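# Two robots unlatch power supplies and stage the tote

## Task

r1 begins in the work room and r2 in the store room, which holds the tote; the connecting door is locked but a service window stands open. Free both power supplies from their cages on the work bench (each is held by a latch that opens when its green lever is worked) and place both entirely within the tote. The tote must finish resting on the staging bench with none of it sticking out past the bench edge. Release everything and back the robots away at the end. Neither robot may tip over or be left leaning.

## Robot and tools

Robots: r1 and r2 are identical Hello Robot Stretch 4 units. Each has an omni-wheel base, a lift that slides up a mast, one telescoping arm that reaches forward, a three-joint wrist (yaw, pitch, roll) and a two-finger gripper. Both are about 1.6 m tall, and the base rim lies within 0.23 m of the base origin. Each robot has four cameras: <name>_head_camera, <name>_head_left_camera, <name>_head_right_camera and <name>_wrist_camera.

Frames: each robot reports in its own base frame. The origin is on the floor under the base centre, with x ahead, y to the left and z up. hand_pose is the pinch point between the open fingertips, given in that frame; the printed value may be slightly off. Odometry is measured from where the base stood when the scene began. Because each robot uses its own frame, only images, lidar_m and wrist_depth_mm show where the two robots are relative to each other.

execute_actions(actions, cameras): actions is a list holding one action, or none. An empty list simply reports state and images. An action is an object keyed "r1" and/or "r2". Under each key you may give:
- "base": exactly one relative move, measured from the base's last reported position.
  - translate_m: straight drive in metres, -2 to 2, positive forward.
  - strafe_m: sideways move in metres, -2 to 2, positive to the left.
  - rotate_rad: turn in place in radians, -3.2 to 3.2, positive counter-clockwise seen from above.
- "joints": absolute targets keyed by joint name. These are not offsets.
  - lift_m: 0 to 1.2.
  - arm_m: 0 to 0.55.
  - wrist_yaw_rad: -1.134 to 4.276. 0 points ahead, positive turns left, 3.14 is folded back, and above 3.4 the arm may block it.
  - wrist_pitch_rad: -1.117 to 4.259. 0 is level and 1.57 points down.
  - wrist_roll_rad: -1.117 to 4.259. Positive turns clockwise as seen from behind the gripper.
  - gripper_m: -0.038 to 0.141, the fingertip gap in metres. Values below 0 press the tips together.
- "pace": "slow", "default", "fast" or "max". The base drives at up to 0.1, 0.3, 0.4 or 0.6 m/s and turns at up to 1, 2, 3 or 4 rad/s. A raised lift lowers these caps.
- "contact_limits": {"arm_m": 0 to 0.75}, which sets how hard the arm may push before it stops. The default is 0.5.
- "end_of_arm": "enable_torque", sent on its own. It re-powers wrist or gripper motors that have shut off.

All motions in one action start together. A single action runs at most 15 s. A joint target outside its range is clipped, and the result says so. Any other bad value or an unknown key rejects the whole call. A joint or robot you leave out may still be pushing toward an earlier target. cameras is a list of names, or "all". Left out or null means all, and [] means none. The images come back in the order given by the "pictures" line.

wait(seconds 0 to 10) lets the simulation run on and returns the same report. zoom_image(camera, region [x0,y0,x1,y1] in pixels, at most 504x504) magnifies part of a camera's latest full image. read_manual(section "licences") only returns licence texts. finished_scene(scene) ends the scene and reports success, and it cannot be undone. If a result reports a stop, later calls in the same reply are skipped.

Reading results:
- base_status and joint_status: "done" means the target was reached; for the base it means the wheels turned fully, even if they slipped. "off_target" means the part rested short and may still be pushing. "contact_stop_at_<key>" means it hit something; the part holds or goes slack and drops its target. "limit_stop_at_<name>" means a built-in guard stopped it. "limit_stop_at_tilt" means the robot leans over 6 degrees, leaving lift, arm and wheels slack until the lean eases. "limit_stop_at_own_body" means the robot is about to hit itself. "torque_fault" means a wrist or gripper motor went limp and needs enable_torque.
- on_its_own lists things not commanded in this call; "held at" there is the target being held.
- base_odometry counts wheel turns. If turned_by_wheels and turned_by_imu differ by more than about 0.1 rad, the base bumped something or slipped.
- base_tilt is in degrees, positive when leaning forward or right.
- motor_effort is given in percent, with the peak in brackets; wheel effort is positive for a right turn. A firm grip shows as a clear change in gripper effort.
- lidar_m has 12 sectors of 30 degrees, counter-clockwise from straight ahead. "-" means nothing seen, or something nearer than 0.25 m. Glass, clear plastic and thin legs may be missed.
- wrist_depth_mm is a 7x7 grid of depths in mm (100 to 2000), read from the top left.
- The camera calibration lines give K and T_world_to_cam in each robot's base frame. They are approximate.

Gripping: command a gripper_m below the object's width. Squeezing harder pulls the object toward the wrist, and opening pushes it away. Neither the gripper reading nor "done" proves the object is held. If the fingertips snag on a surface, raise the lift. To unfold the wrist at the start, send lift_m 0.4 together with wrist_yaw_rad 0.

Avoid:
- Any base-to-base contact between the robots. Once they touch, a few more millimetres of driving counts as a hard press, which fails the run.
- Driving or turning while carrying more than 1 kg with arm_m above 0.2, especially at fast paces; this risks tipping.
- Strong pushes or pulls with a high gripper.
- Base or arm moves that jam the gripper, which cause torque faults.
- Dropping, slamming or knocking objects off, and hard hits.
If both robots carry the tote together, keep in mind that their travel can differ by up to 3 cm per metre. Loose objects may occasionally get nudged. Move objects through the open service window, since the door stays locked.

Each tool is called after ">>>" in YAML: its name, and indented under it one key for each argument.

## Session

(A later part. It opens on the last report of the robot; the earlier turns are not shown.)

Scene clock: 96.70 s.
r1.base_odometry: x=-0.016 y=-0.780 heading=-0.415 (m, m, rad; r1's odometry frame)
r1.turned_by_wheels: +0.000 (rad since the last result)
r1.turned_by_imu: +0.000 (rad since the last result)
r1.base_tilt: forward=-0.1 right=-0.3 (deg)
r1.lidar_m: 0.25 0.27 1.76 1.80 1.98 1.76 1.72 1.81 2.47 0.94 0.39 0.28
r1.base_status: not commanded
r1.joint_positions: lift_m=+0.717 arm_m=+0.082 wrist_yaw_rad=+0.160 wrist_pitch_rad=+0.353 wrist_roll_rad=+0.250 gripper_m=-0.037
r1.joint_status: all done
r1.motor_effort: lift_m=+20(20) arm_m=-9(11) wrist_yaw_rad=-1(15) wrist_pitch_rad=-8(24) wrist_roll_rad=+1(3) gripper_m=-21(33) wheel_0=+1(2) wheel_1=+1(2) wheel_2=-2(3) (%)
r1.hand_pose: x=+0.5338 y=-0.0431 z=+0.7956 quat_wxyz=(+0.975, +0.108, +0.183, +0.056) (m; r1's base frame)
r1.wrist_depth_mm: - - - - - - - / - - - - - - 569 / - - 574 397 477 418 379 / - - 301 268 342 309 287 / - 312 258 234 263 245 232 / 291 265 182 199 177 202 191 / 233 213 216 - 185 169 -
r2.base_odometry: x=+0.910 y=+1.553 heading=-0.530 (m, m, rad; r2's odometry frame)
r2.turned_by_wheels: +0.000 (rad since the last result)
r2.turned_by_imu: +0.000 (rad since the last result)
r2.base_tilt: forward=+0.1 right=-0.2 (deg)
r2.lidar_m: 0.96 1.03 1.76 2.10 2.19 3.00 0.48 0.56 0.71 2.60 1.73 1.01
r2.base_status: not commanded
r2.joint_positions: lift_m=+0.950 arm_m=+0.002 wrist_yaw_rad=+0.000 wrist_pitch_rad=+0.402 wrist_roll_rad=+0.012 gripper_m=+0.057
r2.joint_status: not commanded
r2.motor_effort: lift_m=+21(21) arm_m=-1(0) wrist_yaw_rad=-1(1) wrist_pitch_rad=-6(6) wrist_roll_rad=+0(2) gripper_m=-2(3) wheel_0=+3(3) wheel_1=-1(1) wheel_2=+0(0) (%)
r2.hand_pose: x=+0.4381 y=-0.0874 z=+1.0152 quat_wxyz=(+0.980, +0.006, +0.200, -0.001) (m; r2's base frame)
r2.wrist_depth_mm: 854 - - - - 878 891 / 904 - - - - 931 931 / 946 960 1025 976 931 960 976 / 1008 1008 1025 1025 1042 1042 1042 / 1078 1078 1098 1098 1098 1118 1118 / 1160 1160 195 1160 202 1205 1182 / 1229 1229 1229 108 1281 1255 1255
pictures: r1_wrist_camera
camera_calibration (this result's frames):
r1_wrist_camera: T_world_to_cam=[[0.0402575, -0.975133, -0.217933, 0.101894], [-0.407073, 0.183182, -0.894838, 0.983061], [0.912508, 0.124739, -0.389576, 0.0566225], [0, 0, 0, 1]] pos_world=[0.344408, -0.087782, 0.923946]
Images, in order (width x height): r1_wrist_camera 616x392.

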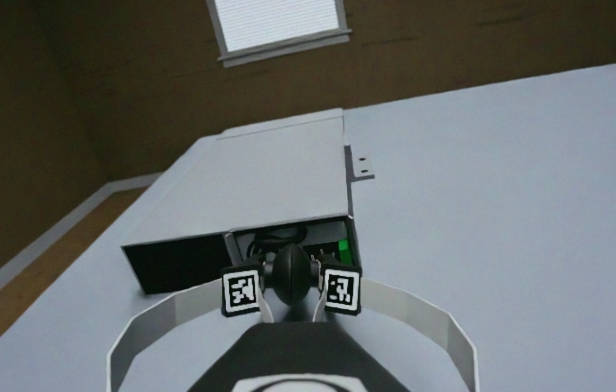

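>>> execute_actions:
  actions:
    - {"r1":{"joints":{"arm_m":0.055},"pace":"default"}}
  cameras: []

>>> execute_actions:
  actions:
    - {"r1":{"base":{"strafe_m":0.05},"joints":{"arm_m":0.065,"wrist_yaw_rad":0,"wrist_roll_rad":0.03,"gripper_m":0.04,"lift_m":0.729}}}
  cameras: ["r1_wrist_camera"]

>>> zoom_image:
  camera: "r1_wrist_camera"
  region: [160, 180, 430, 320]

Scene clock: 97.93 s.
r1.base_odometry: x=-0.016 y=-0.780 heading=-0.415 (m, m, rad; r1's odometry frame)
r1.turned_by_wheels: +0.000 (rad since the last result)
r1.turned_by_imu: +0.000 (rad since the last result)
r1.base_tilt: forward=-0.1 right=-0.4 (deg)
r1.lidar_m: 0.27 0.28 1.77 1.83 1.98 1.79 1.72 1.83 2.46 0.97 0.37 0.29
r1.base_status: not commanded
r1.joint_positions: lift_m=+0.717 arm_m=+0.057 wrist_yaw_rad=+0.160 wrist_pitch_rad=+0.352 wrist_roll_rad=+0.250 gripper_m=-0.037
r1.joint_status: all done
r1.motor_effort: lift_m=+20(20) arm_m=-9(9) wrist_yaw_rad=-1(2) wrist_pitch_rad=-8(8) wrist_roll_rad=+0(1) gripper_m=-19(20) wheel_0=+1(1) wheel_1=+1(1) wheel_2=-2(2) (%)
r1.hand_pose: x=+0.5088 y=-0.0432 z=+0.7957 quat_wxyz=(+0.975, +0.108, +0.183, +0.056) (m; r1's base frame)
r1.wrist_depth_mm: - - - - - - - / - - - - - 661 569 / - - 569 399 477 421 382 / - - 312 276 342 309 286 / - 330 303 260 266 245 233 / 291 264 182 198 176 203 192 / 233 213 216 - 185 169 -
r2.base_odometry: x=+0.910 y=+1.553 heading=-0.530 (m, m, rad; r2's odometry frame)
r2.turned_by_wheels: +0.000 (rad since the last result)
r2.turned_by_imu: +0.000 (rad since the last result)
r2.base_tilt: forward=+0.1 right=-0.2 (deg)
r2.lidar_m: 0.96 1.03 1.75 2.10 2.21 3.05 0.50 0.55 0.72 2.60 1.71 1.03
r2.base_status: not commanded
r2.joint_positions: lift_m=+0.950 arm_m=+0.002 wrist_yaw_rad=+0.000 wrist_pitch_rad=+0.402 wrist_roll_rad=+0.012 gripper_m=+0.057
r2.joint_status: not commanded
r2.motor_effort: lift_m=+21(22) arm_m=+0(0) wrist_yaw_rad=-1(1) wrist_pitch_rad=-6(6) wrist_roll_rad=-1(0) gripper_m=-4(3) wheel_0=+3(3) wheel_1=-1(1) wheel_2=+0(0) (%)
r2.hand_pose: x=+0.4381 y=-0.0874 z=+1.0152 quat_wxyz=(+0.980, +0.006, +0.200, -0.001) (m; r2's base frame)
r2.wrist_depth_mm: 866 - - - - 891 878 / 891 - - - - 931 931 / 946 960 1025 976 946 960 991 / 1008 1025 1025 1025 1042 1042 1042 / 1078 1098 1078 1118 1098 1118 1118 / 1160 1160 195 1160 202 1205 1205 / 1229 1229 1255 108 1255 1281 1281
pictures: none
No camera images: the call's "cameras" was empty. Leave "cameras" out to get every camera's image.

Scene clock: 99.40 s.
r1.base_odometry: x=+0.004 y=-0.734 heading=-0.415 (m, m, rad; r1's odometry frame)
r1.turned_by_wheels: +0.000 (rad since the last result)
r1.turned_by_imu: +0.000 (rad since the last result)
r1.base_tilt: forward=-0.1 right=-0.3 (deg)
r1.lidar_m: 0.27 0.28 1.71 1.80 1.92 1.77 1.71 1.80 2.52 0.98 0.37 0.29
r1.base_status: done
r1.joint_positions: lift_m=+0.729 arm_m=+0.063 wrist_yaw_rad=+0.000 wrist_pitch_rad=+0.352 wrist_roll_rad=+0.030 gripper_m=+0.040
r1.joint_status: all done
r1.motor_effort: lift_m=+23(25) arm_m=+9(10) wrist_yaw_rad=-2(6) wrist_pitch_rad=-7(7) wrist_roll_rad=-4(3) gripper_m=-3(20) wheel_0=+0(6) wheel_1=+0(10) wheel_2=+0(1) (%)
r1.hand_pose: x=+0.5050 y=-0.0874 z=+0.8075 quat_wxyz=(+0.984, +0.015, +0.175, -0.003) (m; r1's base frame)
r1.wrist_depth_mm: - - - - - - - / - - - - - - - / - - 462 512 640 634 654 / - 418 307 307 424 421 421 / 322 310 289 281 314 315 312 / 248 249 195 232 196 249 249 / 208 205 215 - 214 206 208
r2.base_odometry: x=+0.910 y=+1.553 heading=-0.530 (m, m, rad; r2's odometry frame)
r2.turned_by_wheels: +0.000 (rad since the last result)
r2.turned_by_imu: +0.000 (rad since the last result)
r2.base_tilt: forward=+0.1 right=-0.2 (deg)
r2.lidar_m: 0.96 1.01 1.71 2.10 2.19 3.04 0.48 0.55 0.74 2.63 1.70 1.02
r2.base_status: not commanded
r2.joint_positions: lift_m=+0.950 arm_m=+0.002 wrist_yaw_rad=+0.000 wrist_pitch_rad=+0.402 wrist_roll_rad=+0.012 gripper_m=+0.057
r2.joint_status: not commanded
r2.motor_effort: lift_m=+21(21) arm_m=+0(0) wrist_yaw_rad=-1(1) wrist_pitch_rad=-6(6) wrist_roll_rad=-2(2) gripper_m=-3(2) wheel_0=+3(3) wheel_1=-1(1) wheel_2=+0(0) (%)
r2.hand_pose: x=+0.4381 y=-0.0874 z=+1.0152 quat_wxyz=(+0.980, +0.006, +0.200, -0.001) (m; r2's base frame)
r2.wrist_depth_mm: 854 - - - - 891 878 / 904 - - - - 931 931 / 960 960 1025 976 931 960 991 / 1025 1008 1025 1025 1042 1042 1042 / 1078 1078 1078 1098 1098 1118 1118 / 1160 1160 195 1160 202 1182 1205 / 1229 1229 1255 108 1281 1255 1281
pictures: r1_wrist_camera
camera_calibration (this result's frames):
r1_wrist_camera: T_world_to_cam=[[-0.0408117, -0.99906, -0.014612, -0.0628466], [-0.382964, 0.0291481, -0.923303, 0.987415], [0.922861, -0.0320857, -0.383794, 0.0693862], [0, 0, 0, 1]] pos_world=[0.311546, -0.0893425, 0.937395]
Images, in order (width x height): r1_wrist_camera 616x392.

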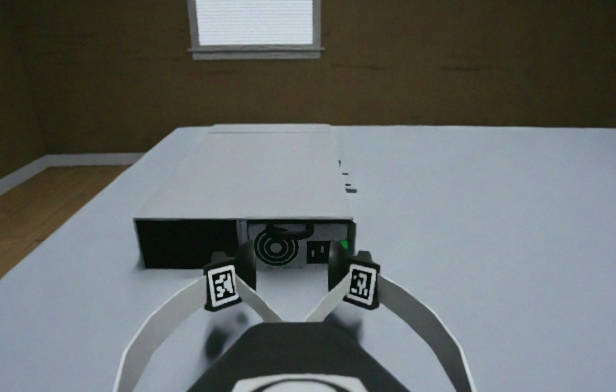

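Region (160, 180, 430, 320) of r1_wrist_camera's 616x392 image, scaled by 1.867; it fills the top 261 rows of this view, and the rest is white.

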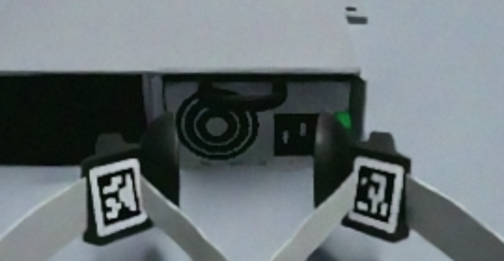

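>>> execute_actions:
  actions:
    - {"r1":{"joints":{"arm_m":0.092,"gripper_m":0.034},"pace":"slow","contact_limits":{"arm_m":0.0}}}
  cameras: ["r1_wrist_camera"]

>>> zoom_image:
  camera: "r1_wrist_camera"
  region: [160, 180, 430, 320]

Scene clock: 100.87 s.
r1.base_odometry: x=+0.004 y=-0.734 heading=-0.415 (m, m, rad; r1's odometry frame)
r1.turned_by_wheels: +0.000 (rad since the last result)
r1.turned_by_imu: +0.000 (rad since the last result)
r1.base_tilt: forward=-0.1 right=-0.3 (deg)
r1.lidar_m: 0.27 0.27 1.71 1.81 1.92 1.79 1.71 1.83 2.49 0.93 0.39 0.28
r1.base_status: not commanded
r1.joint_positions: lift_m=+0.729 arm_m=+0.090 wrist_yaw_rad=+0.000 wrist_pitch_rad=+0.352 wrist_roll_rad=+0.030 gripper_m=+0.034
r1.joint_status: all done
r1.motor_effort: lift_m=+22(23) arm_m=+9(9) wrist_yaw_rad=-2(2) wrist_pitch_rad=-7(8) wrist_roll_rad=-2(2) gripper_m=-4(6) wheel_0=+0(0) wheel_1=+0(0) wheel_2=+0(0) (%)
r1.contact_limits: arm_m 0
r1.hand_pose: x=+0.5320 y=-0.0874 z=+0.8075 quat_wxyz=(+0.984, +0.015, +0.175, -0.003) (m; r1's base frame)
r1.wrist_depth_mm: - - - - - - - / - - - - - - - / - - 504 466 627 640 647 / - 418 307 307 418 424 421 / 319 285 257 255 315 312 314 / 246 249 195 241 191 250 249 / 207 206 215 - 211 205 208
r2.base_odometry: x=+0.910 y=+1.553 heading=-0.530 (m, m, rad; r2's odometry frame)
r2.turned_by_wheels: +0.000 (rad since the last result)
r2.turned_by_imu: +0.000 (rad since the last result)
r2.base_tilt: forward=+0.2 right=-0.2 (deg)
r2.lidar_m: 0.97 1.02 1.73 2.10 2.18 3.02 0.50 0.56 0.76 2.62 1.72 1.00
r2.base_status: not commanded
r2.joint_positions: lift_m=+0.950 arm_m=+0.002 wrist_yaw_rad=+0.000 wrist_pitch_rad=+0.402 wrist_roll_rad=+0.012 gripper_m=+0.057
r2.joint_status: not commanded
r2.motor_effort: lift_m=+21(21) arm_m=+0(0) wrist_yaw_rad=-1(1) wrist_pitch_rad=-6(5) wrist_roll_rad=-2(0) gripper_m=-3(3) wheel_0=+3(3) wheel_1=-1(1) wheel_2=+0(0) (%)
r2.hand_pose: x=+0.4381 y=-0.0874 z=+1.0152 quat_wxyz=(+0.980, +0.006, +0.200, -0.001) (m; r2's base frame)
r2.wrist_depth_mm: 854 - - - - 878 878 / 904 - - - - 931 931 / 960 960 1025 976 946 960 976 / 1008 1025 1025 1025 1025 1042 1042 / 1078 1078 1078 1098 1098 1118 1138 / 1160 1160 194 1160 202 1205 1205 / 1229 1229 1255 108 1255 1281 1281
pictures: r1_wrist_camera
camera_calibration (this result's frames):
r1_wrist_camera: T_world_to_cam=[[-0.0408389, -0.999059, -0.0146114, -0.0617391], [-0.382963, 0.0291581, -0.923303, 0.997745], [0.92286, -0.0321111, -0.383794, 0.0444938], [0, 0, 0, 1]] pos_world=[0.338517, -0.0893446, 0.937395]
Images, in order (width x height): r1_wrist_camera 616x392.

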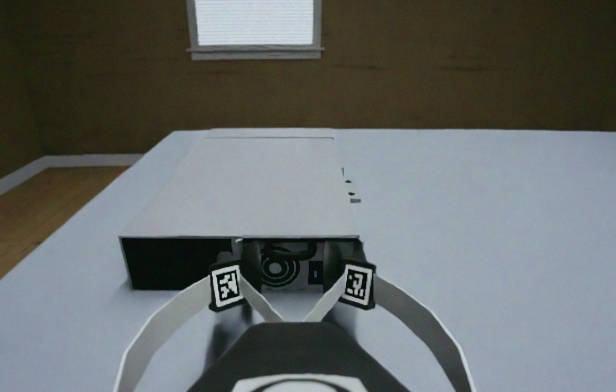

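Region (160, 180, 430, 320) of r1_wrist_camera's 616x392 image, scaled by 1.867; it fills the top 261 rows of this view, and the rest is white.

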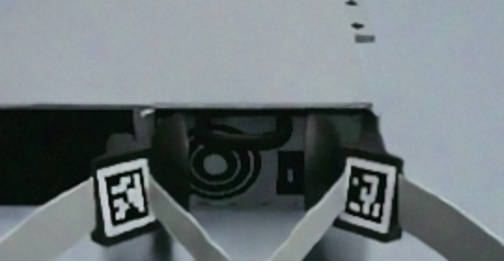

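>>> execute_actions:
  actions:
    - {"r1":{"base":{"strafe_m":0.002},"joints":{"arm_m":0.098,"lift_m":0.736,"gripper_m":0.025},"pace":"slow","contact_limits":{"arm_m":0.1}}}
  cameras: ["r1_wrist_camera"]

>>> zoom_image:
  camera: "r1_wrist_camera"
  region: [160, 180, 430, 320]

Scene clock: 101.80 s.
r1.base_odometry: x=+0.005 y=-0.732 heading=-0.415 (m, m, rad; r1's odometry frame)
r1.turned_by_wheels: +0.000 (rad since the last result)
r1.turned_by_imu: +0.000 (rad since the last result)
r1.base_tilt: forward=-0.1 right=-0.4 (deg)
r1.lidar_m: 0.26 0.27 1.69 1.81 1.93 1.79 1.71 1.80 2.54 0.96 0.37 0.28
r1.base_status: done
r1.joint_positions: lift_m=+0.736 arm_m=+0.096 wrist_yaw_rad=-0.002 wrist_pitch_rad=+0.353 wrist_roll_rad=+0.030 gripper_m=+0.025
r1.joint_status: all done
r1.motor_effort: lift_m=+23(22) arm_m=+10(11) wrist_yaw_rad=+4(4) wrist_pitch_rad=-9(9) wrist_roll_rad=-1(2) gripper_m=-4(5) wheel_0=+1(4) wheel_1=-1(4) wheel_2=+0(2) (%)
r1.contact_limits: arm_m 0.1
r1.hand_pose: x=+0.5376 y=-0.0879 z=+0.8142 quat_wxyz=(+0.984, +0.015, +0.176, -0.004) (m; r1's base frame)
r1.wrist_depth_mm: - - - - - - - / - - - - - - - / - - 597 477 654 654 668 / - 433 322 322 439 433 436 / 330 293 268 252 324 327 324 / 256 257 196 241 189 258 256 / 215 213 223 - 219 213 216
r2.base_odometry: x=+0.910 y=+1.553 heading=-0.530 (m, m, rad; r2's odometry frame)
r2.turned_by_wheels: +0.000 (rad since the last result)
r2.turned_by_imu: +0.000 (rad since the last result)
r2.base_tilt: forward=+0.1 right=-0.3 (deg)
r2.lidar_m: 0.95 1.01 1.75 2.09 2.21 3.02 0.50 0.55 0.74 2.61 1.71 1.02
r2.base_status: not commanded
r2.joint_positions: lift_m=+0.950 arm_m=+0.002 wrist_yaw_rad=+0.000 wrist_pitch_rad=+0.402 wrist_roll_rad=+0.012 gripper_m=+0.057
r2.joint_status: not commanded
r2.motor_effort: lift_m=+21(21) arm_m=+0(0) wrist_yaw_rad=-1(1) wrist_pitch_rad=-6(6) wrist_roll_rad=-4(2) gripper_m=-2(3) wheel_0=+3(3) wheel_1=-1(1) wheel_2=+0(0) (%)
r2.hand_pose: x=+0.4381 y=-0.0874 z=+1.0152 quat_wxyz=(+0.980, +0.006, +0.200, -0.001) (m; r2's base frame)
r2.wrist_depth_mm: 866 - - - - 891 891 / 904 - - - - 931 931 / 946 960 1025 976 931 960 991 / 1008 1025 1025 1025 1042 1042 1060 / 1078 1078 1098 1098 1078 1118 1138 / 1160 1160 195 1160 202 1182 1205 / 1229 1229 1255 108 1255 1281 1281
pictures: r1_wrist_camera
camera_calibration (this result's frames):
r1_wrist_camera: T_world_to_cam=[[-0.0429506, -0.998971, -0.014583, -0.0608609], [-0.383523, 0.0299641, -0.923045, 1.00632], [0.922532, -0.0340524, -0.384415, 0.0424243], [0, 0, 0, 1]] pos_world=[0.344193, -0.089507, 0.944296]
Images, in order (width x height): r1_wrist_camera 616x392.

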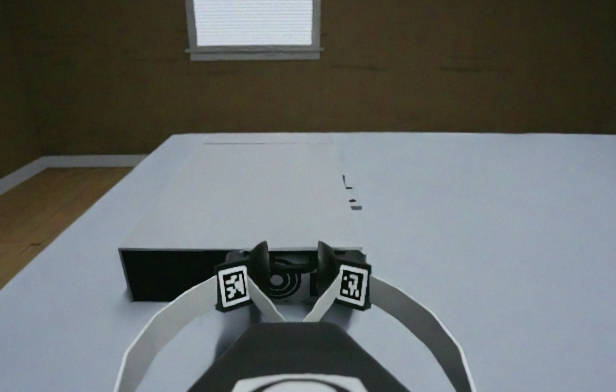

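Region (160, 180, 430, 320) of r1_wrist_camera's 616x392 image, scaled by 1.867; it fills the top 261 rows of this view, and the rest is white.

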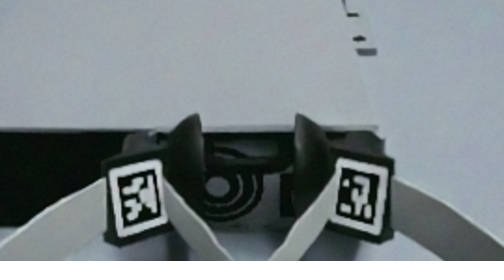

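>>> execute_actions:
  actions:
    - {"r1":{"joints":{"arm_m":0.107,"lift_m":0.733,"gripper_m":-0.008},"pace":"slow","contact_limits":{"arm_m":0.3}}}
  cameras: []

>>> execute_actions:
  actions:
    - {"r1":{"joints":{"arm_m":0.113,"lift_m":0.730,"gripper_m":-0.038},"pace":"slow","contact_limits":{"arm_m":0.3}}}
  cameras: ["r1_wrist_camera"]

>>> execute_actions:
  actions:
    - {"r1":{"joints":{"arm_m":0.101},"pace":"slow"}}
  cameras: ["r1_wrist_camera"]

>>> zoom_image:
  camera: "r1_wrist_camera"
  region: [160, 180, 430, 320]

Scene clock: 103.50 s.
r1.base_odometry: x=+0.005 y=-0.732 heading=-0.416 (m, m, rad; r1's odometry frame)
r1.turned_by_wheels: +0.000 (rad since the last result)
r1.turned_by_imu: +0.000 (rad since the last result)
r1.base_tilt: forward=+0.0 right=-0.4 (deg)
r1.lidar_m: 0.26 0.27 1.71 1.82 1.92 1.79 1.71 1.80 2.53 0.98 0.40 0.28
r1.base_status: not commanded
r1.joint_positions: lift_m=+0.733 arm_m=+0.105 wrist_yaw_rad=-0.004 wrist_pitch_rad=+0.356 wrist_roll_rad=+0.030 gripper_m=-0.007
r1.joint_status: all done
r1.motor_effort: lift_m=+17(24) arm_m=+13(20) wrist_yaw_rad=+9(19) wrist_pitch_rad=-17(17) wrist_roll_rad=-2(1) gripper_m=-21(19) wheel_0=+2(2) wheel_1=+1(1) wheel_2=-7(7) (%)
r1.contact_limits: arm_m 0.3
r1.hand_pose: x=+0.5456 y=-0.0885 z=+0.8110 quat_wxyz=(+0.984, +0.015, +0.177, -0.005) (m; r1's base frame)
r1.wrist_depth_mm: - - - - - - - / - - - - - - - / - - 525 462 634 634 647 / - 421 312 312 424 421 421 / 322 260 247 242 317 317 317 / 251 242 187 244 185 253 251 / 210 208 217 - 219 210 211
r2.base_odometry: x=+0.910 y=+1.553 heading=-0.530 (m, m, rad; r2's odometry frame)
r2.turned_by_wheels: +0.000 (rad since the last result)
r2.turned_by_imu: +0.000 (rad since the last result)
r2.base_tilt: forward=+0.1 right=-0.2 (deg)
r2.lidar_m: 0.97 1.01 1.73 2.10 2.20 3.03 0.48 0.54 0.74 2.62 1.72 1.03
r2.base_status: not commanded
r2.joint_positions: lift_m=+0.950 arm_m=+0.002 wrist_yaw_rad=+0.000 wrist_pitch_rad=+0.402 wrist_roll_rad=+0.012 gripper_m=+0.057
r2.joint_status: not commanded
r2.motor_effort: lift_m=+21(21) arm_m=+0(0) wrist_yaw_rad=-1(1) wrist_pitch_rad=-6(6) wrist_roll_rad=-3(2) gripper_m=-3(3) wheel_0=+3(3) wheel_1=-1(1) wheel_2=+1(0) (%)
r2.hand_pose: x=+0.4381 y=-0.0874 z=+1.0152 quat_wxyz=(+0.980, +0.006, +0.200, -0.001) (m; r2's base frame)
r2.wrist_depth_mm: 854 - - - - 891 878 / 904 - - - - 946 931 / 960 960 1025 976 946 960 991 / 1008 1008 1025 1025 1042 1042 1060 / 1078 1078 1078 1098 1098 1118 1138 / 1160 1160 195 1160 202 1182 1205 / 1229 1229 1229 108 1255 1255 1281
pictures: none
No camera images: the call's "cameras" was empty. Leave "cameras" out to get every camera's image.

Scene clock: 104.73 s.
r1.base_odometry: x=+0.005 y=-0.732 heading=-0.416 (m, m, rad; r1's odometry frame)
r1.turned_by_wheels: +0.000 (rad since the last result)
r1.turned_by_imu: +0.000 (rad since the last result)
r1.base_tilt: forward=-0.1 right=-0.3 (deg)
r1.lidar_m: 0.26 0.28 1.71 1.81 1.92 1.78 1.70 1.81 2.54 0.97 0.37 0.28
r1.base_status: not commanded
r1.joint_positions: lift_m=+0.730 arm_m=+0.111 wrist_yaw_rad=-0.003 wrist_pitch_rad=+0.355 wrist_roll_rad=+0.030 gripper_m=-0.037
r1.joint_status: all done
r1.motor_effort: lift_m=+17(17) arm_m=+12(17) wrist_yaw_rad=+6(21) wrist_pitch_rad=-15(17) wrist_roll_rad=-3(2) gripper_m=-27(28) wheel_0=+2(2) wheel_1=+1(1) wheel_2=-5(7) (%)
r1.contact_limits: arm_m 0.3
r1.hand_pose: x=+0.5520 y=-0.0882 z=+0.8082 quat_wxyz=(+0.984, +0.015, +0.177, -0.004) (m; r1's base frame)
r1.wrist_depth_mm: - - - - - - - / - - - - - - - / - - 517 452 621 627 640 / - 415 303 306 418 418 421 / 319 259 241 229 315 314 312 / 247 230 181 241 182 239 248 / 206 206 215 - 215 206 208
r2.base_odometry: x=+0.910 y=+1.553 heading=-0.530 (m, m, rad; r2's odometry frame)
r2.turned_by_wheels: +0.000 (rad since the last result)
r2.turned_by_imu: +0.000 (rad since the last result)
r2.base_tilt: forward=+0.1 right=-0.2 (deg)
r2.lidar_m: 0.97 1.03 1.74 2.12 2.20 3.02 0.50 0.55 0.72 2.62 1.72 1.04
r2.base_status: not commanded
r2.joint_positions: lift_m=+0.950 arm_m=+0.002 wrist_yaw_rad=+0.000 wrist_pitch_rad=+0.402 wrist_roll_rad=+0.012 gripper_m=+0.057
r2.joint_status: not commanded
r2.motor_effort: lift_m=+21(21) arm_m=+0(0) wrist_yaw_rad=-1(1) wrist_pitch_rad=-6(6) wrist_roll_rad=-2(0) gripper_m=-4(2) wheel_0=+3(3) wheel_1=-1(1) wheel_2=+0(0) (%)
r2.hand_pose: x=+0.4381 y=-0.0874 z=+1.0152 quat_wxyz=(+0.980, +0.006, +0.200, -0.001) (m; r2's base frame)
r2.wrist_depth_mm: 854 - - - - 878 878 / 904 - - - - 931 931 / 960 960 1025 976 946 960 991 / 1008 1025 1025 1025 1042 1042 1042 / 1078 1098 1078 1098 1098 1118 1138 / 1160 1182 195 1160 202 1182 1205 / 1229 1229 1255 108 1255 1281 1281
pictures: r1_wrist_camera
camera_calibration (this result's frames):
r1_wrist_camera: T_world_to_cam=[[-0.043742, -0.998938, -0.0144987, -0.0601632], [-0.385389, 0.0302614, -0.922258, 1.00668], [0.921717, -0.0347538, -0.386303, 0.0286815], [0, 0, 0, 1]] pos_world=[0.358894, -0.0895659, 0.938623]
Images, in order (width x height): r1_wrist_camera 616x392.

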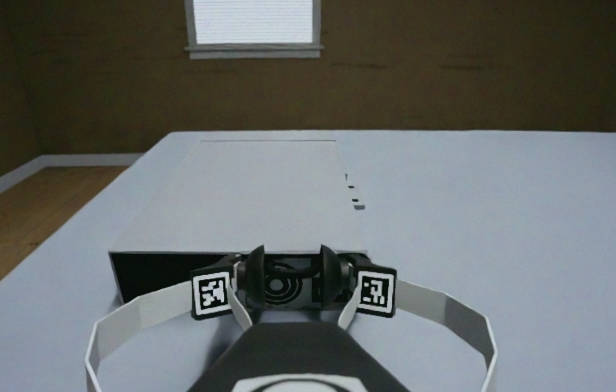

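Scene clock: 105.70 s.
r1.base_odometry: x=+0.005 y=-0.732 heading=-0.415 (m, m, rad; r1's odometry frame)
r1.turned_by_wheels: +0.000 (rad since the last result)
r1.turned_by_imu: +0.001 (rad since the last result)
r1.base_tilt: forward=+0.0 right=-0.3 (deg)
r1.lidar_m: 0.25 0.26 1.70 1.81 1.92 1.78 1.73 1.82 2.54 0.95 0.38 0.28
r1.base_status: not commanded
r1.joint_positions: lift_m=+0.730 arm_m=+0.104 wrist_yaw_rad=+0.006 wrist_pitch_rad=+0.351 wrist_roll_rad=+0.030 gripper_m=-0.037
r1.joint_status: all done
r1.on_its_own: wrist_yaw_rad is at rest, and its effort (-19) is outside its rest range (-13 to +13)
r1.motor_effort: lift_m=+21(21) arm_m=-16(20) wrist_yaw_rad=-19(18) wrist_pitch_rad=-3(15) wrist_roll_rad=-2(2) gripper_m=-35(36) wheel_0=-2(2) wheel_1=-1(1) wheel_2=+6(6) (%)
r1.hand_pose: x=+0.5462 y=-0.0858 z=+0.8091 quat_wxyz=(+0.985, +0.014, +0.175, +0.000) (m; r1's base frame)
r1.wrist_depth_mm: - - - - - - - / - - - - - - - / - - 580 466 634 640 661 / - 421 310 310 418 421 421 / 322 285 244 237 315 314 314 / 248 233 183 243 185 249 250 / 208 206 216 - 216 208 209
r2.base_odometry: x=+0.910 y=+1.553 heading=-0.530 (m, m, rad; r2's odometry frame)
r2.turned_by_wheels: +0.000 (rad since the last result)
r2.turned_by_imu: +0.000 (rad since the last result)
r2.base_tilt: forward=+0.1 right=-0.2 (deg)
r2.lidar_m: 0.95 1.00 1.72 2.09 2.21 3.03 0.50 0.55 0.72 2.59 1.72 1.03
r2.base_status: not commanded
r2.joint_positions: lift_m=+0.950 arm_m=+0.002 wrist_yaw_rad=+0.000 wrist_pitch_rad=+0.402 wrist_roll_rad=+0.012 gripper_m=+0.057
r2.joint_status: not commanded
r2.motor_effort: lift_m=+21(21) arm_m=-1(0) wrist_yaw_rad=-1(1) wrist_pitch_rad=-6(6) wrist_roll_rad=-3(1) gripper_m=-3(3) wheel_0=+3(3) wheel_1=-1(1) wheel_2=+0(0) (%)
r2.hand_pose: x=+0.4381 y=-0.0874 z=+1.0152 quat_wxyz=(+0.980, +0.006, +0.200, -0.001) (m; r2's base frame)
r2.wrist_depth_mm: 854 - - - - 891 891 / 904 - - - - 931 931 / 960 976 1025 991 931 946 991 / 1008 1008 1025 1042 1042 1042 1042 / 1078 1098 1078 1098 1098 1118 1118 / 1160 1160 195 1182 202 1182 1205 / 1255 1255 1229 108 1281 1255 1281
pictures: r1_wrist_camera
camera_calibration (this result's frames):
r1_wrist_camera: T_world_to_cam=[[-0.0350408, -0.999278, -0.014673, -0.0627078], [-0.381725, 0.0269515, -0.923883, 1.00418], [0.923612, -0.0267725, -0.382394, 0.0310076], [0, 0, 0, 1]] pos_world=[0.352485, -0.0888966, 0.938685]
Images, in order (width x height): r1_wrist_camera 616x392.

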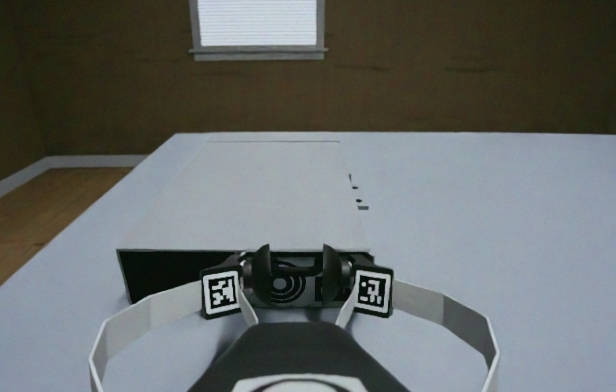

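Region (160, 180, 430, 320) of r1_wrist_camera's 616x392 image, scaled by 1.867; it fills the top 261 rows of this view, and the rest is white.

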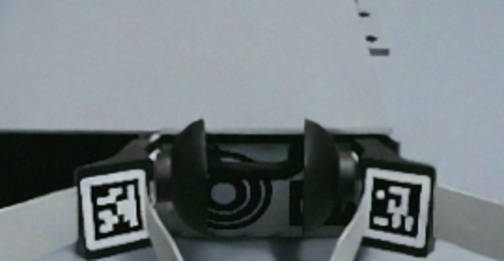

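>>> execute_actions:
  actions:
    - {"r1":{"joints":{"arm_m":0.096},"pace":"slow"}}
  cameras: ["r1_wrist_camera"]

>>> zoom_image:
  camera: "r1_wrist_camera"
  region: [160, 180, 430, 320]

Scene clock: 106.57 s.
r1.base_odometry: x=+0.005 y=-0.732 heading=-0.416 (m, m, rad; r1's odometry frame)
r1.turned_by_wheels: -0.001 (rad since the last result)
r1.turned_by_imu: -0.001 (rad since the last result)
r1.base_tilt: forward=-0.1 right=-0.3 (deg)
r1.lidar_m: 0.26 0.28 1.71 1.83 1.92 1.75 1.71 1.82 2.52 0.95 0.39 0.29
r1.base_status: not commanded
r1.joint_positions: lift_m=+0.730 arm_m=+0.097 wrist_yaw_rad=-0.005 wrist_pitch_rad=+0.350 wrist_roll_rad=+0.030 gripper_m=-0.037
r1.joint_status: all done
r1.motor_effort: lift_m=+20(21) arm_m=-7(19) wrist_yaw_rad=+12(19) wrist_pitch_rad=+0(4) wrist_roll_rad=-1(3) gripper_m=-18(35) wheel_0=-1(2) wheel_1=+0(1) wheel_2=-3(6) (%)
r1.hand_pose: x=+0.5388 y=-0.0887 z=+0.8093 quat_wxyz=(+0.985, +0.015, +0.174, -0.005) (m; r1's base frame)
r1.wrist_depth_mm: - - - - - - - / - - - - - - - / - - 544 544 647 661 676 / - 430 319 315 430 430 433 / 325 289 262 246 324 322 319 / 251 253 182 201 181 254 253 / 211 203 220 - 219 206 212
r2.base_odometry: x=+0.910 y=+1.553 heading=-0.530 (m, m, rad; r2's odometry frame)
r2.turned_by_wheels: +0.000 (rad since the last result)
r2.turned_by_imu: +0.000 (rad since the last result)
r2.base_tilt: forward=+0.1 right=-0.2 (deg)
r2.lidar_m: 0.96 1.02 1.72 2.09 2.19 3.06 0.48 0.54 0.73 2.61 1.71 1.02
r2.base_status: not commanded
r2.joint_positions: lift_m=+0.950 arm_m=+0.002 wrist_yaw_rad=+0.000 wrist_pitch_rad=+0.402 wrist_roll_rad=+0.012 gripper_m=+0.057
r2.joint_status: not commanded
r2.motor_effort: lift_m=+21(22) arm_m=-1(0) wrist_yaw_rad=-1(0) wrist_pitch_rad=-5(6) wrist_roll_rad=-1(1) gripper_m=-3(3) wheel_0=+3(3) wheel_1=-1(1) wheel_2=+0(0) (%)
r2.hand_pose: x=+0.4381 y=-0.0874 z=+1.0152 quat_wxyz=(+0.980, +0.006, +0.200, -0.001) (m; r2's base frame)
r2.wrist_depth_mm: 854 - - - - 878 878 / 904 - - - - 931 931 / 946 960 1025 976 931 960 991 / 1008 1025 1025 1025 1042 1042 1042 / 1078 1098 1078 1078 1078 1098 1118 / 1160 1160 195 1160 202 1182 1182 / 1255 1229 1255 108 1281 1255 1255
pictures: r1_wrist_camera
camera_calibration (this result's frames):
r1_wrist_camera: T_world_to_cam=[[-0.045677, -0.998848, -0.0146751, -0.0600833], [-0.380606, 0.0309837, -0.924218, 1.00171], [0.923608, -0.03663, -0.381583, 0.0363541], [0, 0, 0, 1]] pos_world=[0.344936, -0.0897191, 0.93879]
Images, in order (width x height): r1_wrist_camera 616x392.

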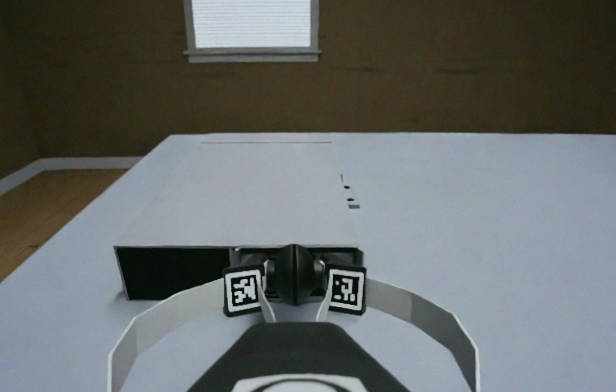

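Region (160, 180, 430, 320) of r1_wrist_camera's 616x392 image, scaled by 1.867; it fills the top 261 rows of this view, and the rest is white.

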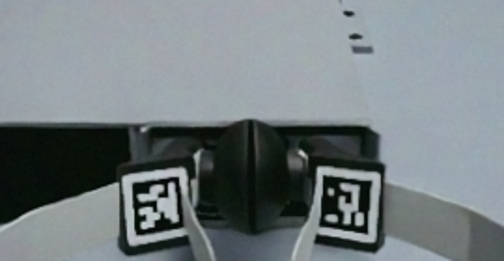

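>>> execute_actions:
  actions:
    - {"r1":{"joints":{"arm_m":0.055}}}
  cameras: []

>>> execute_actions:
  actions:
    - {"r1":{"base":{"strafe_m":-0.055},"joints":{"arm_m":0.06,"wrist_yaw_rad":0.18,"wrist_roll_rad":0.33,"gripper_m":0.064,"lift_m":0.725}}}
  cameras: []

>>> execute_actions:
  actions:
    - {"r1":{"joints":{"arm_m":0.079},"pace":"slow","contact_limits":{"arm_m":0.1}}}
  cameras: ["r1_wrist_camera"]

>>> zoom_image:
  camera: "r1_wrist_camera"
  region: [160, 180, 430, 320]

Scene clock: 107.97 s.
r1.base_odometry: x=+0.005 y=-0.732 heading=-0.415 (m, m, rad; r1's odometry frame)
r1.turned_by_wheels: +0.000 (rad since the last result)
r1.turned_by_imu: +0.000 (rad since the last result)
r1.base_tilt: forward=-0.1 right=-0.3 (deg)
r1.lidar_m: 0.26 0.28 1.72 1.81 1.93 1.77 1.71 1.80 2.53 0.94 0.38 0.29
r1.base_status: not commanded
r1.joint_positions: lift_m=+0.730 arm_m=+0.057 wrist_yaw_rad=+0.000 wrist_pitch_rad=+0.352 wrist_roll_rad=+0.030 gripper_m=-0.037
r1.joint_status: all done
r1.motor_effort: lift_m=+20(20) arm_m=-9(7) wrist_yaw_rad=-2(11) wrist_pitch_rad=-6(6) wrist_roll_rad=-1(2) gripper_m=-19(21) wheel_0=-1(1) wheel_1=-1(1) wheel_2=-1(3) (%)
r1.hand_pose: x=+0.4984 y=-0.0874 z=+0.8088 quat_wxyz=(+0.984, +0.015, +0.175, -0.003) (m; r1's base frame)
r1.wrist_depth_mm: - - - - - - - / - - - - - - - / - - 517 466 640 647 647 / - 424 334 310 424 424 424 / 324 309 298 270 317 317 315 / 251 250 182 200 180 252 250 / 209 202 216 - 217 205 211
r2.base_odometry: x=+0.910 y=+1.553 heading=-0.530 (m, m, rad; r2's odometry frame)
r2.turned_by_wheels: +0.000 (rad since the last result)
r2.turned_by_imu: +0.000 (rad since the last result)
r2.base_tilt: forward=+0.1 right=-0.2 (deg)
r2.lidar_m: 0.97 1.03 1.73 2.11 2.21 3.03 0.49 0.56 0.74 2.62 1.74 1.01
r2.base_status: not commanded
r2.joint_positions: lift_m=+0.950 arm_m=+0.002 wrist_yaw_rad=+0.000 wrist_pitch_rad=+0.402 wrist_roll_rad=+0.012 gripper_m=+0.057
r2.joint_status: not commanded
r2.motor_effort: lift_m=+22(21) arm_m=-1(0) wrist_yaw_rad=-1(1) wrist_pitch_rad=-6(6) wrist_roll_rad=-2(1) gripper_m=-2(2) wheel_0=+3(3) wheel_1=-1(1) wheel_2=+0(0) (%)
r2.hand_pose: x=+0.4381 y=-0.0874 z=+1.0152 quat_wxyz=(+0.980, +0.006, +0.200, -0.001) (m; r2's base frame)
r2.wrist_depth_mm: 854 - - - - 891 878 / 904 - - - - 931 931 / 946 960 1025 976 946 946 976 / 1025 1008 1025 1025 1042 1025 1060 / 1098 1078 1098 1118 1078 1118 1138 / 1160 1160 195 1160 202 1182 1205 / 1255 1229 1229 108 1255 1255 1281
pictures: none
No camera images: the call's "cameras" was empty. Leave "cameras" out to get every camera's image.

Scene clock: 109.67 s.
r1.base_odometry: x=-0.017 y=-0.783 heading=-0.416 (m, m, rad; r1's odometry frame)
r1.turned_by_wheels: +0.000 (rad since the last result)
r1.turned_by_imu: +0.000 (rad since the last result)
r1.base_tilt: forward=+0.0 right=-0.4 (deg)
r1.lidar_m: 0.25 0.28 1.76 1.80 1.98 1.79 1.72 1.82 2.47 0.95 0.38 0.28
r1.base_status: done
r1.joint_positions: lift_m=+0.725 arm_m=+0.058 wrist_yaw_rad=+0.180 wrist_pitch_rad=+0.352 wrist_roll_rad=+0.330 gripper_m=+0.064
r1.joint_status: all done
r1.motor_effort: lift_m=+19(19) arm_m=+9(8) wrist_yaw_rad=-3(3) wrist_pitch_rad=-5(5) wrist_roll_rad=-2(5) gripper_m=-3(18) wheel_0=-1(9) wheel_1=+0(7) wheel_2=-1(1) (%)
r1.hand_pose: x=+0.5114 y=-0.0376 z=+0.8040 quat_wxyz=(+0.970, +0.145, +0.186, +0.059) (m; r1's base frame)
r1.wrist_depth_mm: - - - - - - - / - - - - - 585 504 / - - - 415 469 399 351 / - - 338 286 343 303 274 / - 379 278 272 260 243 227 / 1921 298 242 238 202 202 190 / 266 238 234 - 190 172 -
r2.base_odometry: x=+0.910 y=+1.553 heading=-0.530 (m, m, rad; r2's odometry frame)
r2.turned_by_wheels: +0.000 (rad since the last result)
r2.turned_by_imu: +0.000 (rad since the last result)
r2.base_tilt: forward=+0.1 right=-0.2 (deg)
r2.lidar_m: 0.94 1.00 1.74 2.08 2.21 3.01 0.47 0.56 0.76 2.62 1.68 1.00
r2.base_status: not commanded
r2.joint_positions: lift_m=+0.950 arm_m=+0.002 wrist_yaw_rad=+0.000 wrist_pitch_rad=+0.402 wrist_roll_rad=+0.012 gripper_m=+0.057
r2.joint_status: not commanded
r2.motor_effort: lift_m=+21(21) arm_m=+0(1) wrist_yaw_rad=-1(1) wrist_pitch_rad=-6(7) wrist_roll_rad=-4(2) gripper_m=-2(3) wheel_0=+3(3) wheel_1=-1(1) wheel_2=+0(0) (%)
r2.hand_pose: x=+0.4381 y=-0.0874 z=+1.0152 quat_wxyz=(+0.980, +0.006, +0.200, -0.001) (m; r2's base frame)
r2.wrist_depth_mm: 854 - - - - 878 878 / 904 - - - - 931 931 / 960 960 1025 976 931 960 991 / 1008 1025 1025 1025 1042 1042 1042 / 1078 1078 1098 1098 1078 1118 1118 / 1182 1160 195 1160 202 1182 1205 / 1229 1229 1229 108 1281 1255 1281
pictures: none
No camera images: the call's "cameras" was empty. Leave "cameras" out to get every camera's image.

Scene clock: 110.83 s.
r1.base_odometry: x=-0.017 y=-0.783 heading=-0.416 (m, m, rad; r1's odometry frame)
r1.turned_by_wheels: +0.000 (rad since the last result)
r1.turned_by_imu: +0.000 (rad since the last result)
r1.base_tilt: forward=-0.1 right=-0.3 (deg)
r1.lidar_m: 0.26 0.28 1.77 1.81 1.97 1.79 1.71 1.83 2.48 0.97 0.38 0.28
r1.base_status: not commanded
r1.joint_positions: lift_m=+0.725 arm_m=+0.077 wrist_yaw_rad=+0.180 wrist_pitch_rad=+0.352 wrist_roll_rad=+0.330 gripper_m=+0.064
r1.joint_status: all done
r1.motor_effort: lift_m=+18(18) arm_m=+9(12) wrist_yaw_rad=-2(1) wrist_pitch_rad=-6(7) wrist_roll_rad=+1(1) gripper_m=-1(3) wheel_0=-1(1) wheel_1=+0(0) wheel_2=-1(1) (%)
r1.contact_limits: arm_m 0.1
r1.hand_pose: x=+0.5303 y=-0.0376 z=+0.8040 quat_wxyz=(+0.970, +0.145, +0.187, +0.059) (m; r1's base frame)
r1.wrist_depth_mm: - - - - - - - / - - - - - 580 504 / - - - 415 466 394 351 / - - 338 285 342 300 274 / - 387 259 251 257 242 227 / 1921 293 242 238 202 202 190 / 266 238 233 - 190 171 -
r2.base_odometry: x=+0.910 y=+1.553 heading=-0.530 (m, m, rad; r2's odometry frame)
r2.turned_by_wheels: +0.000 (rad since the last result)
r2.turned_by_imu: +0.000 (rad since the last result)
r2.base_tilt: forward=+0.1 right=-0.2 (deg)
r2.lidar_m: 0.96 1.01 1.74 2.10 2.19 3.03 0.47 0.53 0.74 2.62 1.70 1.02
r2.base_status: not commanded
r2.joint_positions: lift_m=+0.950 arm_m=+0.002 wrist_yaw_rad=+0.000 wrist_pitch_rad=+0.402 wrist_roll_rad=+0.012 gripper_m=+0.057
r2.joint_status: not commanded
r2.motor_effort: lift_m=+21(21) arm_m=-1(0) wrist_yaw_rad=-1(1) wrist_pitch_rad=-6(6) wrist_roll_rad=-2(2) gripper_m=-3(2) wheel_0=+3(3) wheel_1=-1(1) wheel_2=+0(0) (%)
r2.hand_pose: x=+0.4381 y=-0.0874 z=+1.0152 quat_wxyz=(+0.980, +0.006, +0.200, -0.001) (m; r2's base frame)
r2.wrist_depth_mm: 854 - - - - 878 878 / 904 - - - - 931 931 / 946 960 1042 976 946 960 991 / 1008 1025 1025 1025 1025 1060 1042 / 1078 1098 1078 1098 1098 1098 1118 / 1160 1160 195 1160 202 1182 1205 / 1229 1229 1255 108 1281 1255 1281
pictures: r1_wrist_camera
camera_calibration (this result's frames):
r1_wrist_camera: T_world_to_cam=[[0.0294528, -0.95657, -0.29001, 0.173629], [-0.416105, 0.252068, -0.873681, 0.978429], [0.908839, 0.146407, -0.39061, 0.0659773], [0, 0, 0, 1]] pos_world=[0.342053, -0.0902014, 0.93096]
Images, in order (width x height): r1_wrist_camera 616x392.

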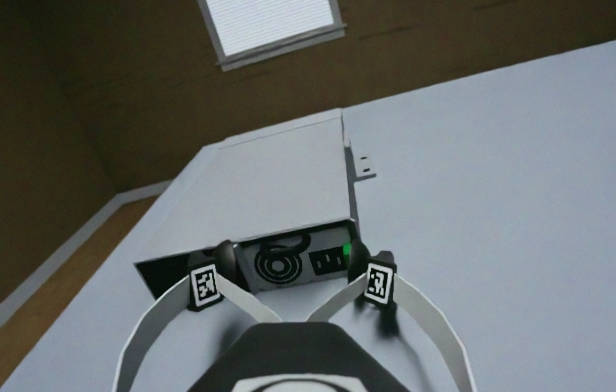

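Region (160, 180, 430, 320) of r1_wrist_camera's 616x392 image, scaled by 1.867; it fills the top 261 rows of this view, and the rest is white.

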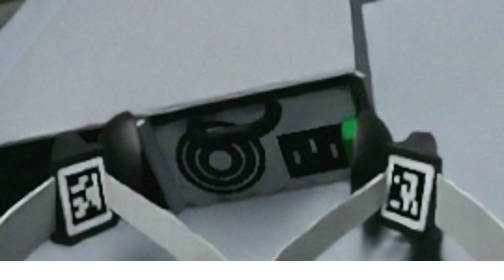

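>>> execute_actions:
  actions:
    - {"r1":{"joints":{"gripper_m":0.036},"pace":"slow"}}
  cameras: ["r1_wrist_camera"]

>>> zoom_image:
  camera: "r1_wrist_camera"
  region: [160, 180, 430, 320]

Scene clock: 113.03 s.
r1.base_odometry: x=-0.017 y=-0.783 heading=-0.416 (m, m, rad; r1's odometry frame)
r1.turned_by_wheels: +0.000 (rad since the last result)
r1.turned_by_imu: +0.000 (rad since the last result)
r1.base_tilt: forward=+0.0 right=-0.3 (deg)
r1.lidar_m: 0.26 0.29 1.76 1.79 1.97 1.77 1.71 1.81 2.46 0.96 0.38 0.27
r1.base_status: not commanded
r1.joint_positions: lift_m=+0.725 arm_m=+0.077 wrist_yaw_rad=+0.172 wrist_pitch_rad=+0.354 wrist_roll_rad=+0.330 gripper_m=+0.036
r1.joint_status: all done
r1.on_its_own: wrist_yaw_rad is at rest, and its effort (+23) is outside its rest range (-13 to +13)
r1.motor_effort: lift_m=+19(19) arm_m=+9(9) wrist_yaw_rad=+23(22) wrist_pitch_rad=-13(13) wrist_roll_rad=-1(1) gripper_m=-11(9) wheel_0=-3(2) wheel_1=-2(2) wheel_2=-2(2) (%)
r1.hand_pose: x=+0.5299 y=-0.0399 z=+0.8033 quat_wxyz=(+0.970, +0.146, +0.187, +0.054) (m; r1's base frame)
r1.wrist_depth_mm: - - - - - - - / - - - - - 564 496 / - - - 418 462 392 347 / - - 329 287 338 298 272 / - 351 257 250 264 241 226 / 1708 293 193 233 197 200 189 / 263 236 231 - 189 172 -
r2.base_odometry: x=+0.910 y=+1.553 heading=-0.530 (m, m, rad; r2's odometry frame)
r2.turned_by_wheels: +0.000 (rad since the last result)
r2.turned_by_imu: +0.001 (rad since the last result)
r2.base_tilt: forward=+0.1 right=-0.2 (deg)
r2.lidar_m: 0.97 1.02 1.73 2.11 2.17 3.04 0.50 0.55 0.76 2.62 1.71 1.03
r2.base_status: not commanded
r2.joint_positions: lift_m=+0.950 arm_m=+0.002 wrist_yaw_rad=+0.000 wrist_pitch_rad=+0.402 wrist_roll_rad=+0.012 gripper_m=+0.057
r2.joint_status: not commanded
r2.motor_effort: lift_m=+21(21) arm_m=+0(0) wrist_yaw_rad=-1(1) wrist_pitch_rad=-7(7) wrist_roll_rad=-2(0) gripper_m=-2(3) wheel_0=+3(3) wheel_1=-1(1) wheel_2=+0(0) (%)
r2.hand_pose: x=+0.4381 y=-0.0874 z=+1.0152 quat_wxyz=(+0.980, +0.006, +0.200, -0.001) (m; r2's base frame)
r2.wrist_depth_mm: 854 - - - - 878 891 / 904 - - - - 931 931 / 960 946 1025 976 931 960 991 / 1025 1025 1025 1025 1025 1042 1060 / 1078 1078 1098 1098 1078 1118 1118 / 1182 1160 195 1160 202 1182 1205 / 1255 1229 1255 108 1255 1281 1281
pictures: r1_wrist_camera
camera_calibration (this result's frames):
r1_wrist_camera: T_world_to_cam=[[0.0210955, -0.956892, -0.289676, 0.175385], [-0.41609, 0.255052, -0.872822, 0.977676], [0.909079, 0.138944, -0.392773, 0.0677072], [0, 0, 0, 1]] pos_world=[0.34155, -0.0909415, 0.930735]
Images, in order (width x height): r1_wrist_camera 616x392.

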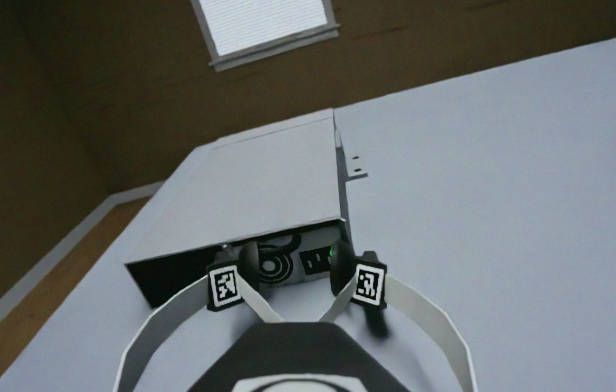

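Region (160, 180, 430, 320) of r1_wrist_camera's 616x392 image, scaled by 1.867; it fills the top 261 rows of this view, and the rest is white.

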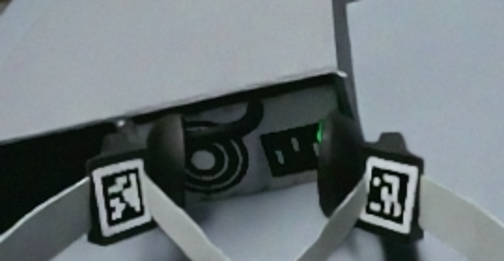

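>>> execute_actions:
  actions:
    - {"r1":{"base":{"strafe_m":0.006},"joints":{"arm_m":0.081},"pace":"slow"}}
  cameras: ["r1_wrist_camera"]

>>> zoom_image:
  camera: "r1_wrist_camera"
  region: [160, 180, 430, 320]

Scene clock: 113.90 s.
r1.base_odometry: x=-0.015 y=-0.777 heading=-0.417 (m, m, rad; r1's odometry frame)
r1.turned_by_wheels: -0.001 (rad since the last result)
r1.turned_by_imu: -0.001 (rad since the last result)
r1.base_tilt: forward=-0.1 right=-0.3 (deg)
r1.lidar_m: 0.26 0.27 1.75 1.82 1.97 1.78 1.70 1.81 2.48 0.95 0.37 0.26
r1.base_status: done
r1.joint_positions: lift_m=+0.725 arm_m=+0.079 wrist_yaw_rad=+0.170 wrist_pitch_rad=+0.355 wrist_roll_rad=+0.330 gripper_m=+0.036
r1.joint_status: all done
r1.on_its_own: wrist_yaw_rad is at rest, and its effort (+29) is outside its rest range (-13 to +13)
r1.motor_effort: lift_m=+19(19) arm_m=+9(10) wrist_yaw_rad=+29(28) wrist_pitch_rad=-15(15) wrist_roll_rad=+0(1) gripper_m=-7(9) wheel_0=-8(7) wheel_1=+0(5) wheel_2=-4(3) (%)
r1.hand_pose: x=+0.5316 y=-0.0405 z=+0.8031 quat_wxyz=(+0.970, +0.146, +0.187, +0.053) (m; r1's base frame)
r1.wrist_depth_mm: - - - - - - - / - - - - - 569 492 / - - - 415 459 392 347 / - - 329 281 340 300 271 / - 359 257 248 260 241 226 / 1808 291 193 224 198 200 189 / 262 234 230 - 189 171 -
r2.base_odometry: x=+0.910 y=+1.553 heading=-0.530 (m, m, rad; r2's odometry frame)
r2.turned_by_wheels: +0.000 (rad since the last result)
r2.turned_by_imu: +0.000 (rad since the last result)
r2.base_tilt: forward=+0.1 right=-0.2 (deg)
r2.lidar_m: 0.97 1.04 1.70 2.12 2.19 3.02 0.51 0.54 0.73 2.61 1.68 1.03
r2.base_status: not commanded
r2.joint_positions: lift_m=+0.950 arm_m=+0.002 wrist_yaw_rad=+0.000 wrist_pitch_rad=+0.402 wrist_roll_rad=+0.012 gripper_m=+0.057
r2.joint_status: not commanded
r2.motor_effort: lift_m=+21(22) arm_m=+0(0) wrist_yaw_rad=-1(1) wrist_pitch_rad=-6(6) wrist_roll_rad=-2(3) gripper_m=-4(2) wheel_0=+3(3) wheel_1=-1(1) wheel_2=+1(0) (%)
r2.hand_pose: x=+0.4381 y=-0.0874 z=+1.0152 quat_wxyz=(+0.980, +0.006, +0.200, -0.001) (m; r2's base frame)
r2.wrist_depth_mm: 854 - - - - 891 878 / 891 - - - - 931 931 / 946 960 1008 976 931 960 976 / 1008 1025 1025 1025 1025 1042 1042 / 1078 1098 1078 1098 1078 1118 1118 / 1160 1160 195 1160 202 1182 1205 / 1255 1229 1229 108 1281 1255 1281
pictures: r1_wrist_camera
camera_calibration (this result's frames):
r1_wrist_camera: T_world_to_cam=[[0.0188672, -0.956964, -0.289593, 0.175828], [-0.41604, 0.255863, -0.872608, 0.978243], [0.90915, 0.136946, -0.393308, 0.0664863], [0, 0, 0, 1]] pos_world=[0.343225, -0.0911394, 0.930691]
Images, in order (width x height): r1_wrist_camera 616x392.

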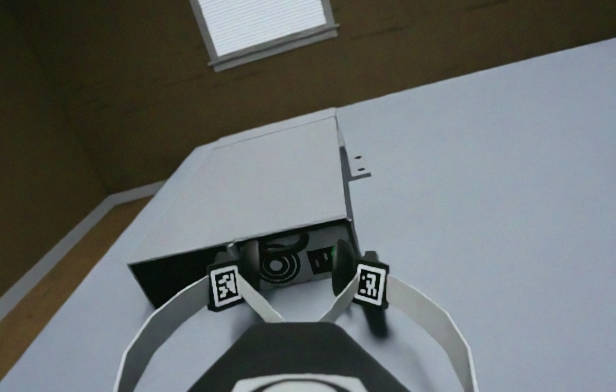

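Region (160, 180, 430, 320) of r1_wrist_camera's 616x392 image, scaled by 1.867; it fills the top 261 rows of this view, and the rest is white.

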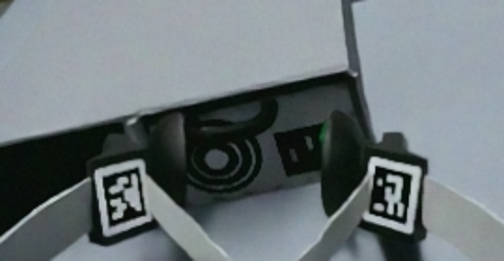

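>>> execute_actions:
  actions:
    - {"r1":{"joints":{"arm_m":0.093},"pace":"slow","contact_limits":{"arm_m":0.2}}}
  cameras: ["r1_wrist_camera"]

>>> zoom_image:
  camera: "r1_wrist_camera"
  region: [160, 180, 430, 320]

Scene clock: 115.00 s.
r1.base_odometry: x=-0.015 y=-0.777 heading=-0.417 (m, m, rad; r1's odometry frame)
r1.turned_by_wheels: +0.000 (rad since the last result)
r1.turned_by_imu: +0.000 (rad since the last result)
r1.base_tilt: forward=+0.0 right=-0.3 (deg)
r1.lidar_m: 0.25 0.26 1.76 1.79 1.98 1.78 1.72 1.83 2.48 0.97 0.38 0.28
r1.base_status: not commanded
r1.joint_positions: lift_m=+0.725 arm_m=+0.090 wrist_yaw_rad=+0.170 wrist_pitch_rad=+0.359 wrist_roll_rad=+0.330 gripper_m=+0.036
r1.joint_status: all done
r1.on_its_own: wrist_yaw_rad is at rest, and its effort (+26) is outside its rest range (-13 to +13); wrist_pitch_rad is at rest, and its effort (-29) is outside its rest range (-23 to +23)
r1.motor_effort: lift_m=+19(18) arm_m=+14(12) wrist_yaw_rad=+26(28) wrist_pitch_rad=-29(28) wrist_roll_rad=+0(2) gripper_m=-4(7) wheel_0=-4(8) wheel_1=+0(0) wheel_2=-7(7) (%)
r1.contact_limits: arm_m 0.2
r1.hand_pose: x=+0.5423 y=-0.0405 z=+0.8020 quat_wxyz=(+0.970, +0.146, +0.189, +0.053) (m; r1's base frame)
r1.wrist_depth_mm: - - - - - - - / - - - - - 554 473 / - - 676 402 452 384 342 / - - 322 276 334 293 268 / - 353 249 239 254 238 221 / 1756 285 194 229 196 198 187 / 259 232 228 - 187 169 -
r2.base_odometry: x=+0.910 y=+1.553 heading=-0.530 (m, m, rad; r2's odometry frame)
r2.turned_by_wheels: +0.000 (rad since the last result)
r2.turned_by_imu: +0.000 (rad since the last result)
r2.base_tilt: forward=+0.1 right=-0.2 (deg)
r2.lidar_m: 0.97 1.02 1.74 2.09 2.20 2.99 0.49 0.54 0.72 2.61 1.68 1.03
r2.base_status: not commanded
r2.joint_positions: lift_m=+0.950 arm_m=+0.002 wrist_yaw_rad=+0.000 wrist_pitch_rad=+0.402 wrist_roll_rad=+0.012 gripper_m=+0.057
r2.joint_status: not commanded
r2.motor_effort: lift_m=+21(22) arm_m=+0(0) wrist_yaw_rad=-1(0) wrist_pitch_rad=-6(6) wrist_roll_rad=-2(1) gripper_m=-2(2) wheel_0=+3(3) wheel_1=-1(1) wheel_2=+0(0) (%)
r2.hand_pose: x=+0.4381 y=-0.0874 z=+1.0152 quat_wxyz=(+0.980, +0.006, +0.200, -0.001) (m; r2's base frame)
r2.wrist_depth_mm: 854 - - - - 891 878 / 904 - - - - 931 931 / 960 946 1025 976 946 960 991 / 1008 1025 1025 1042 1025 1042 1042 / 1078 1098 1098 1118 1098 1118 1118 / 1160 1160 195 1160 202 1182 1205 / 1229 1229 1229 108 1281 1255 1281
pictures: r1_wrist_camera
camera_calibration (this result's frames):
r1_wrist_camera: T_world_to_cam=[[0.0177707, -0.957079, -0.289282, 0.175632], [-0.419704, 0.255462, -0.87097, 0.982375], [0.907487, 0.136891, -0.39715, 0.0602719], [0, 0, 0, 1]] pos_world=[0.354489, -0.0911161, 0.930363]
Images, in order (width x height): r1_wrist_camera 616x392.

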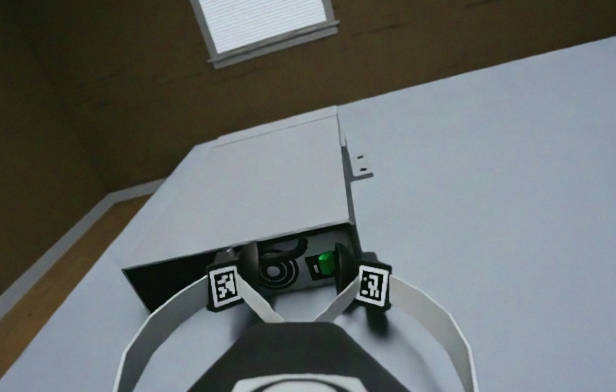

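Region (160, 180, 430, 320) of r1_wrist_camera's 616x392 image, scaled by 1.867; it fills the top 261 rows of this view, and the rest is white.

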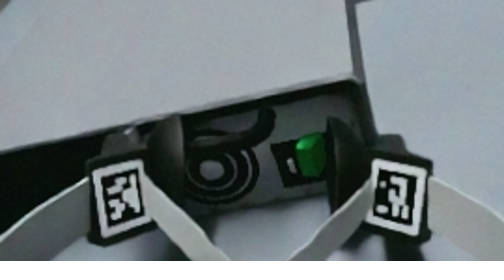

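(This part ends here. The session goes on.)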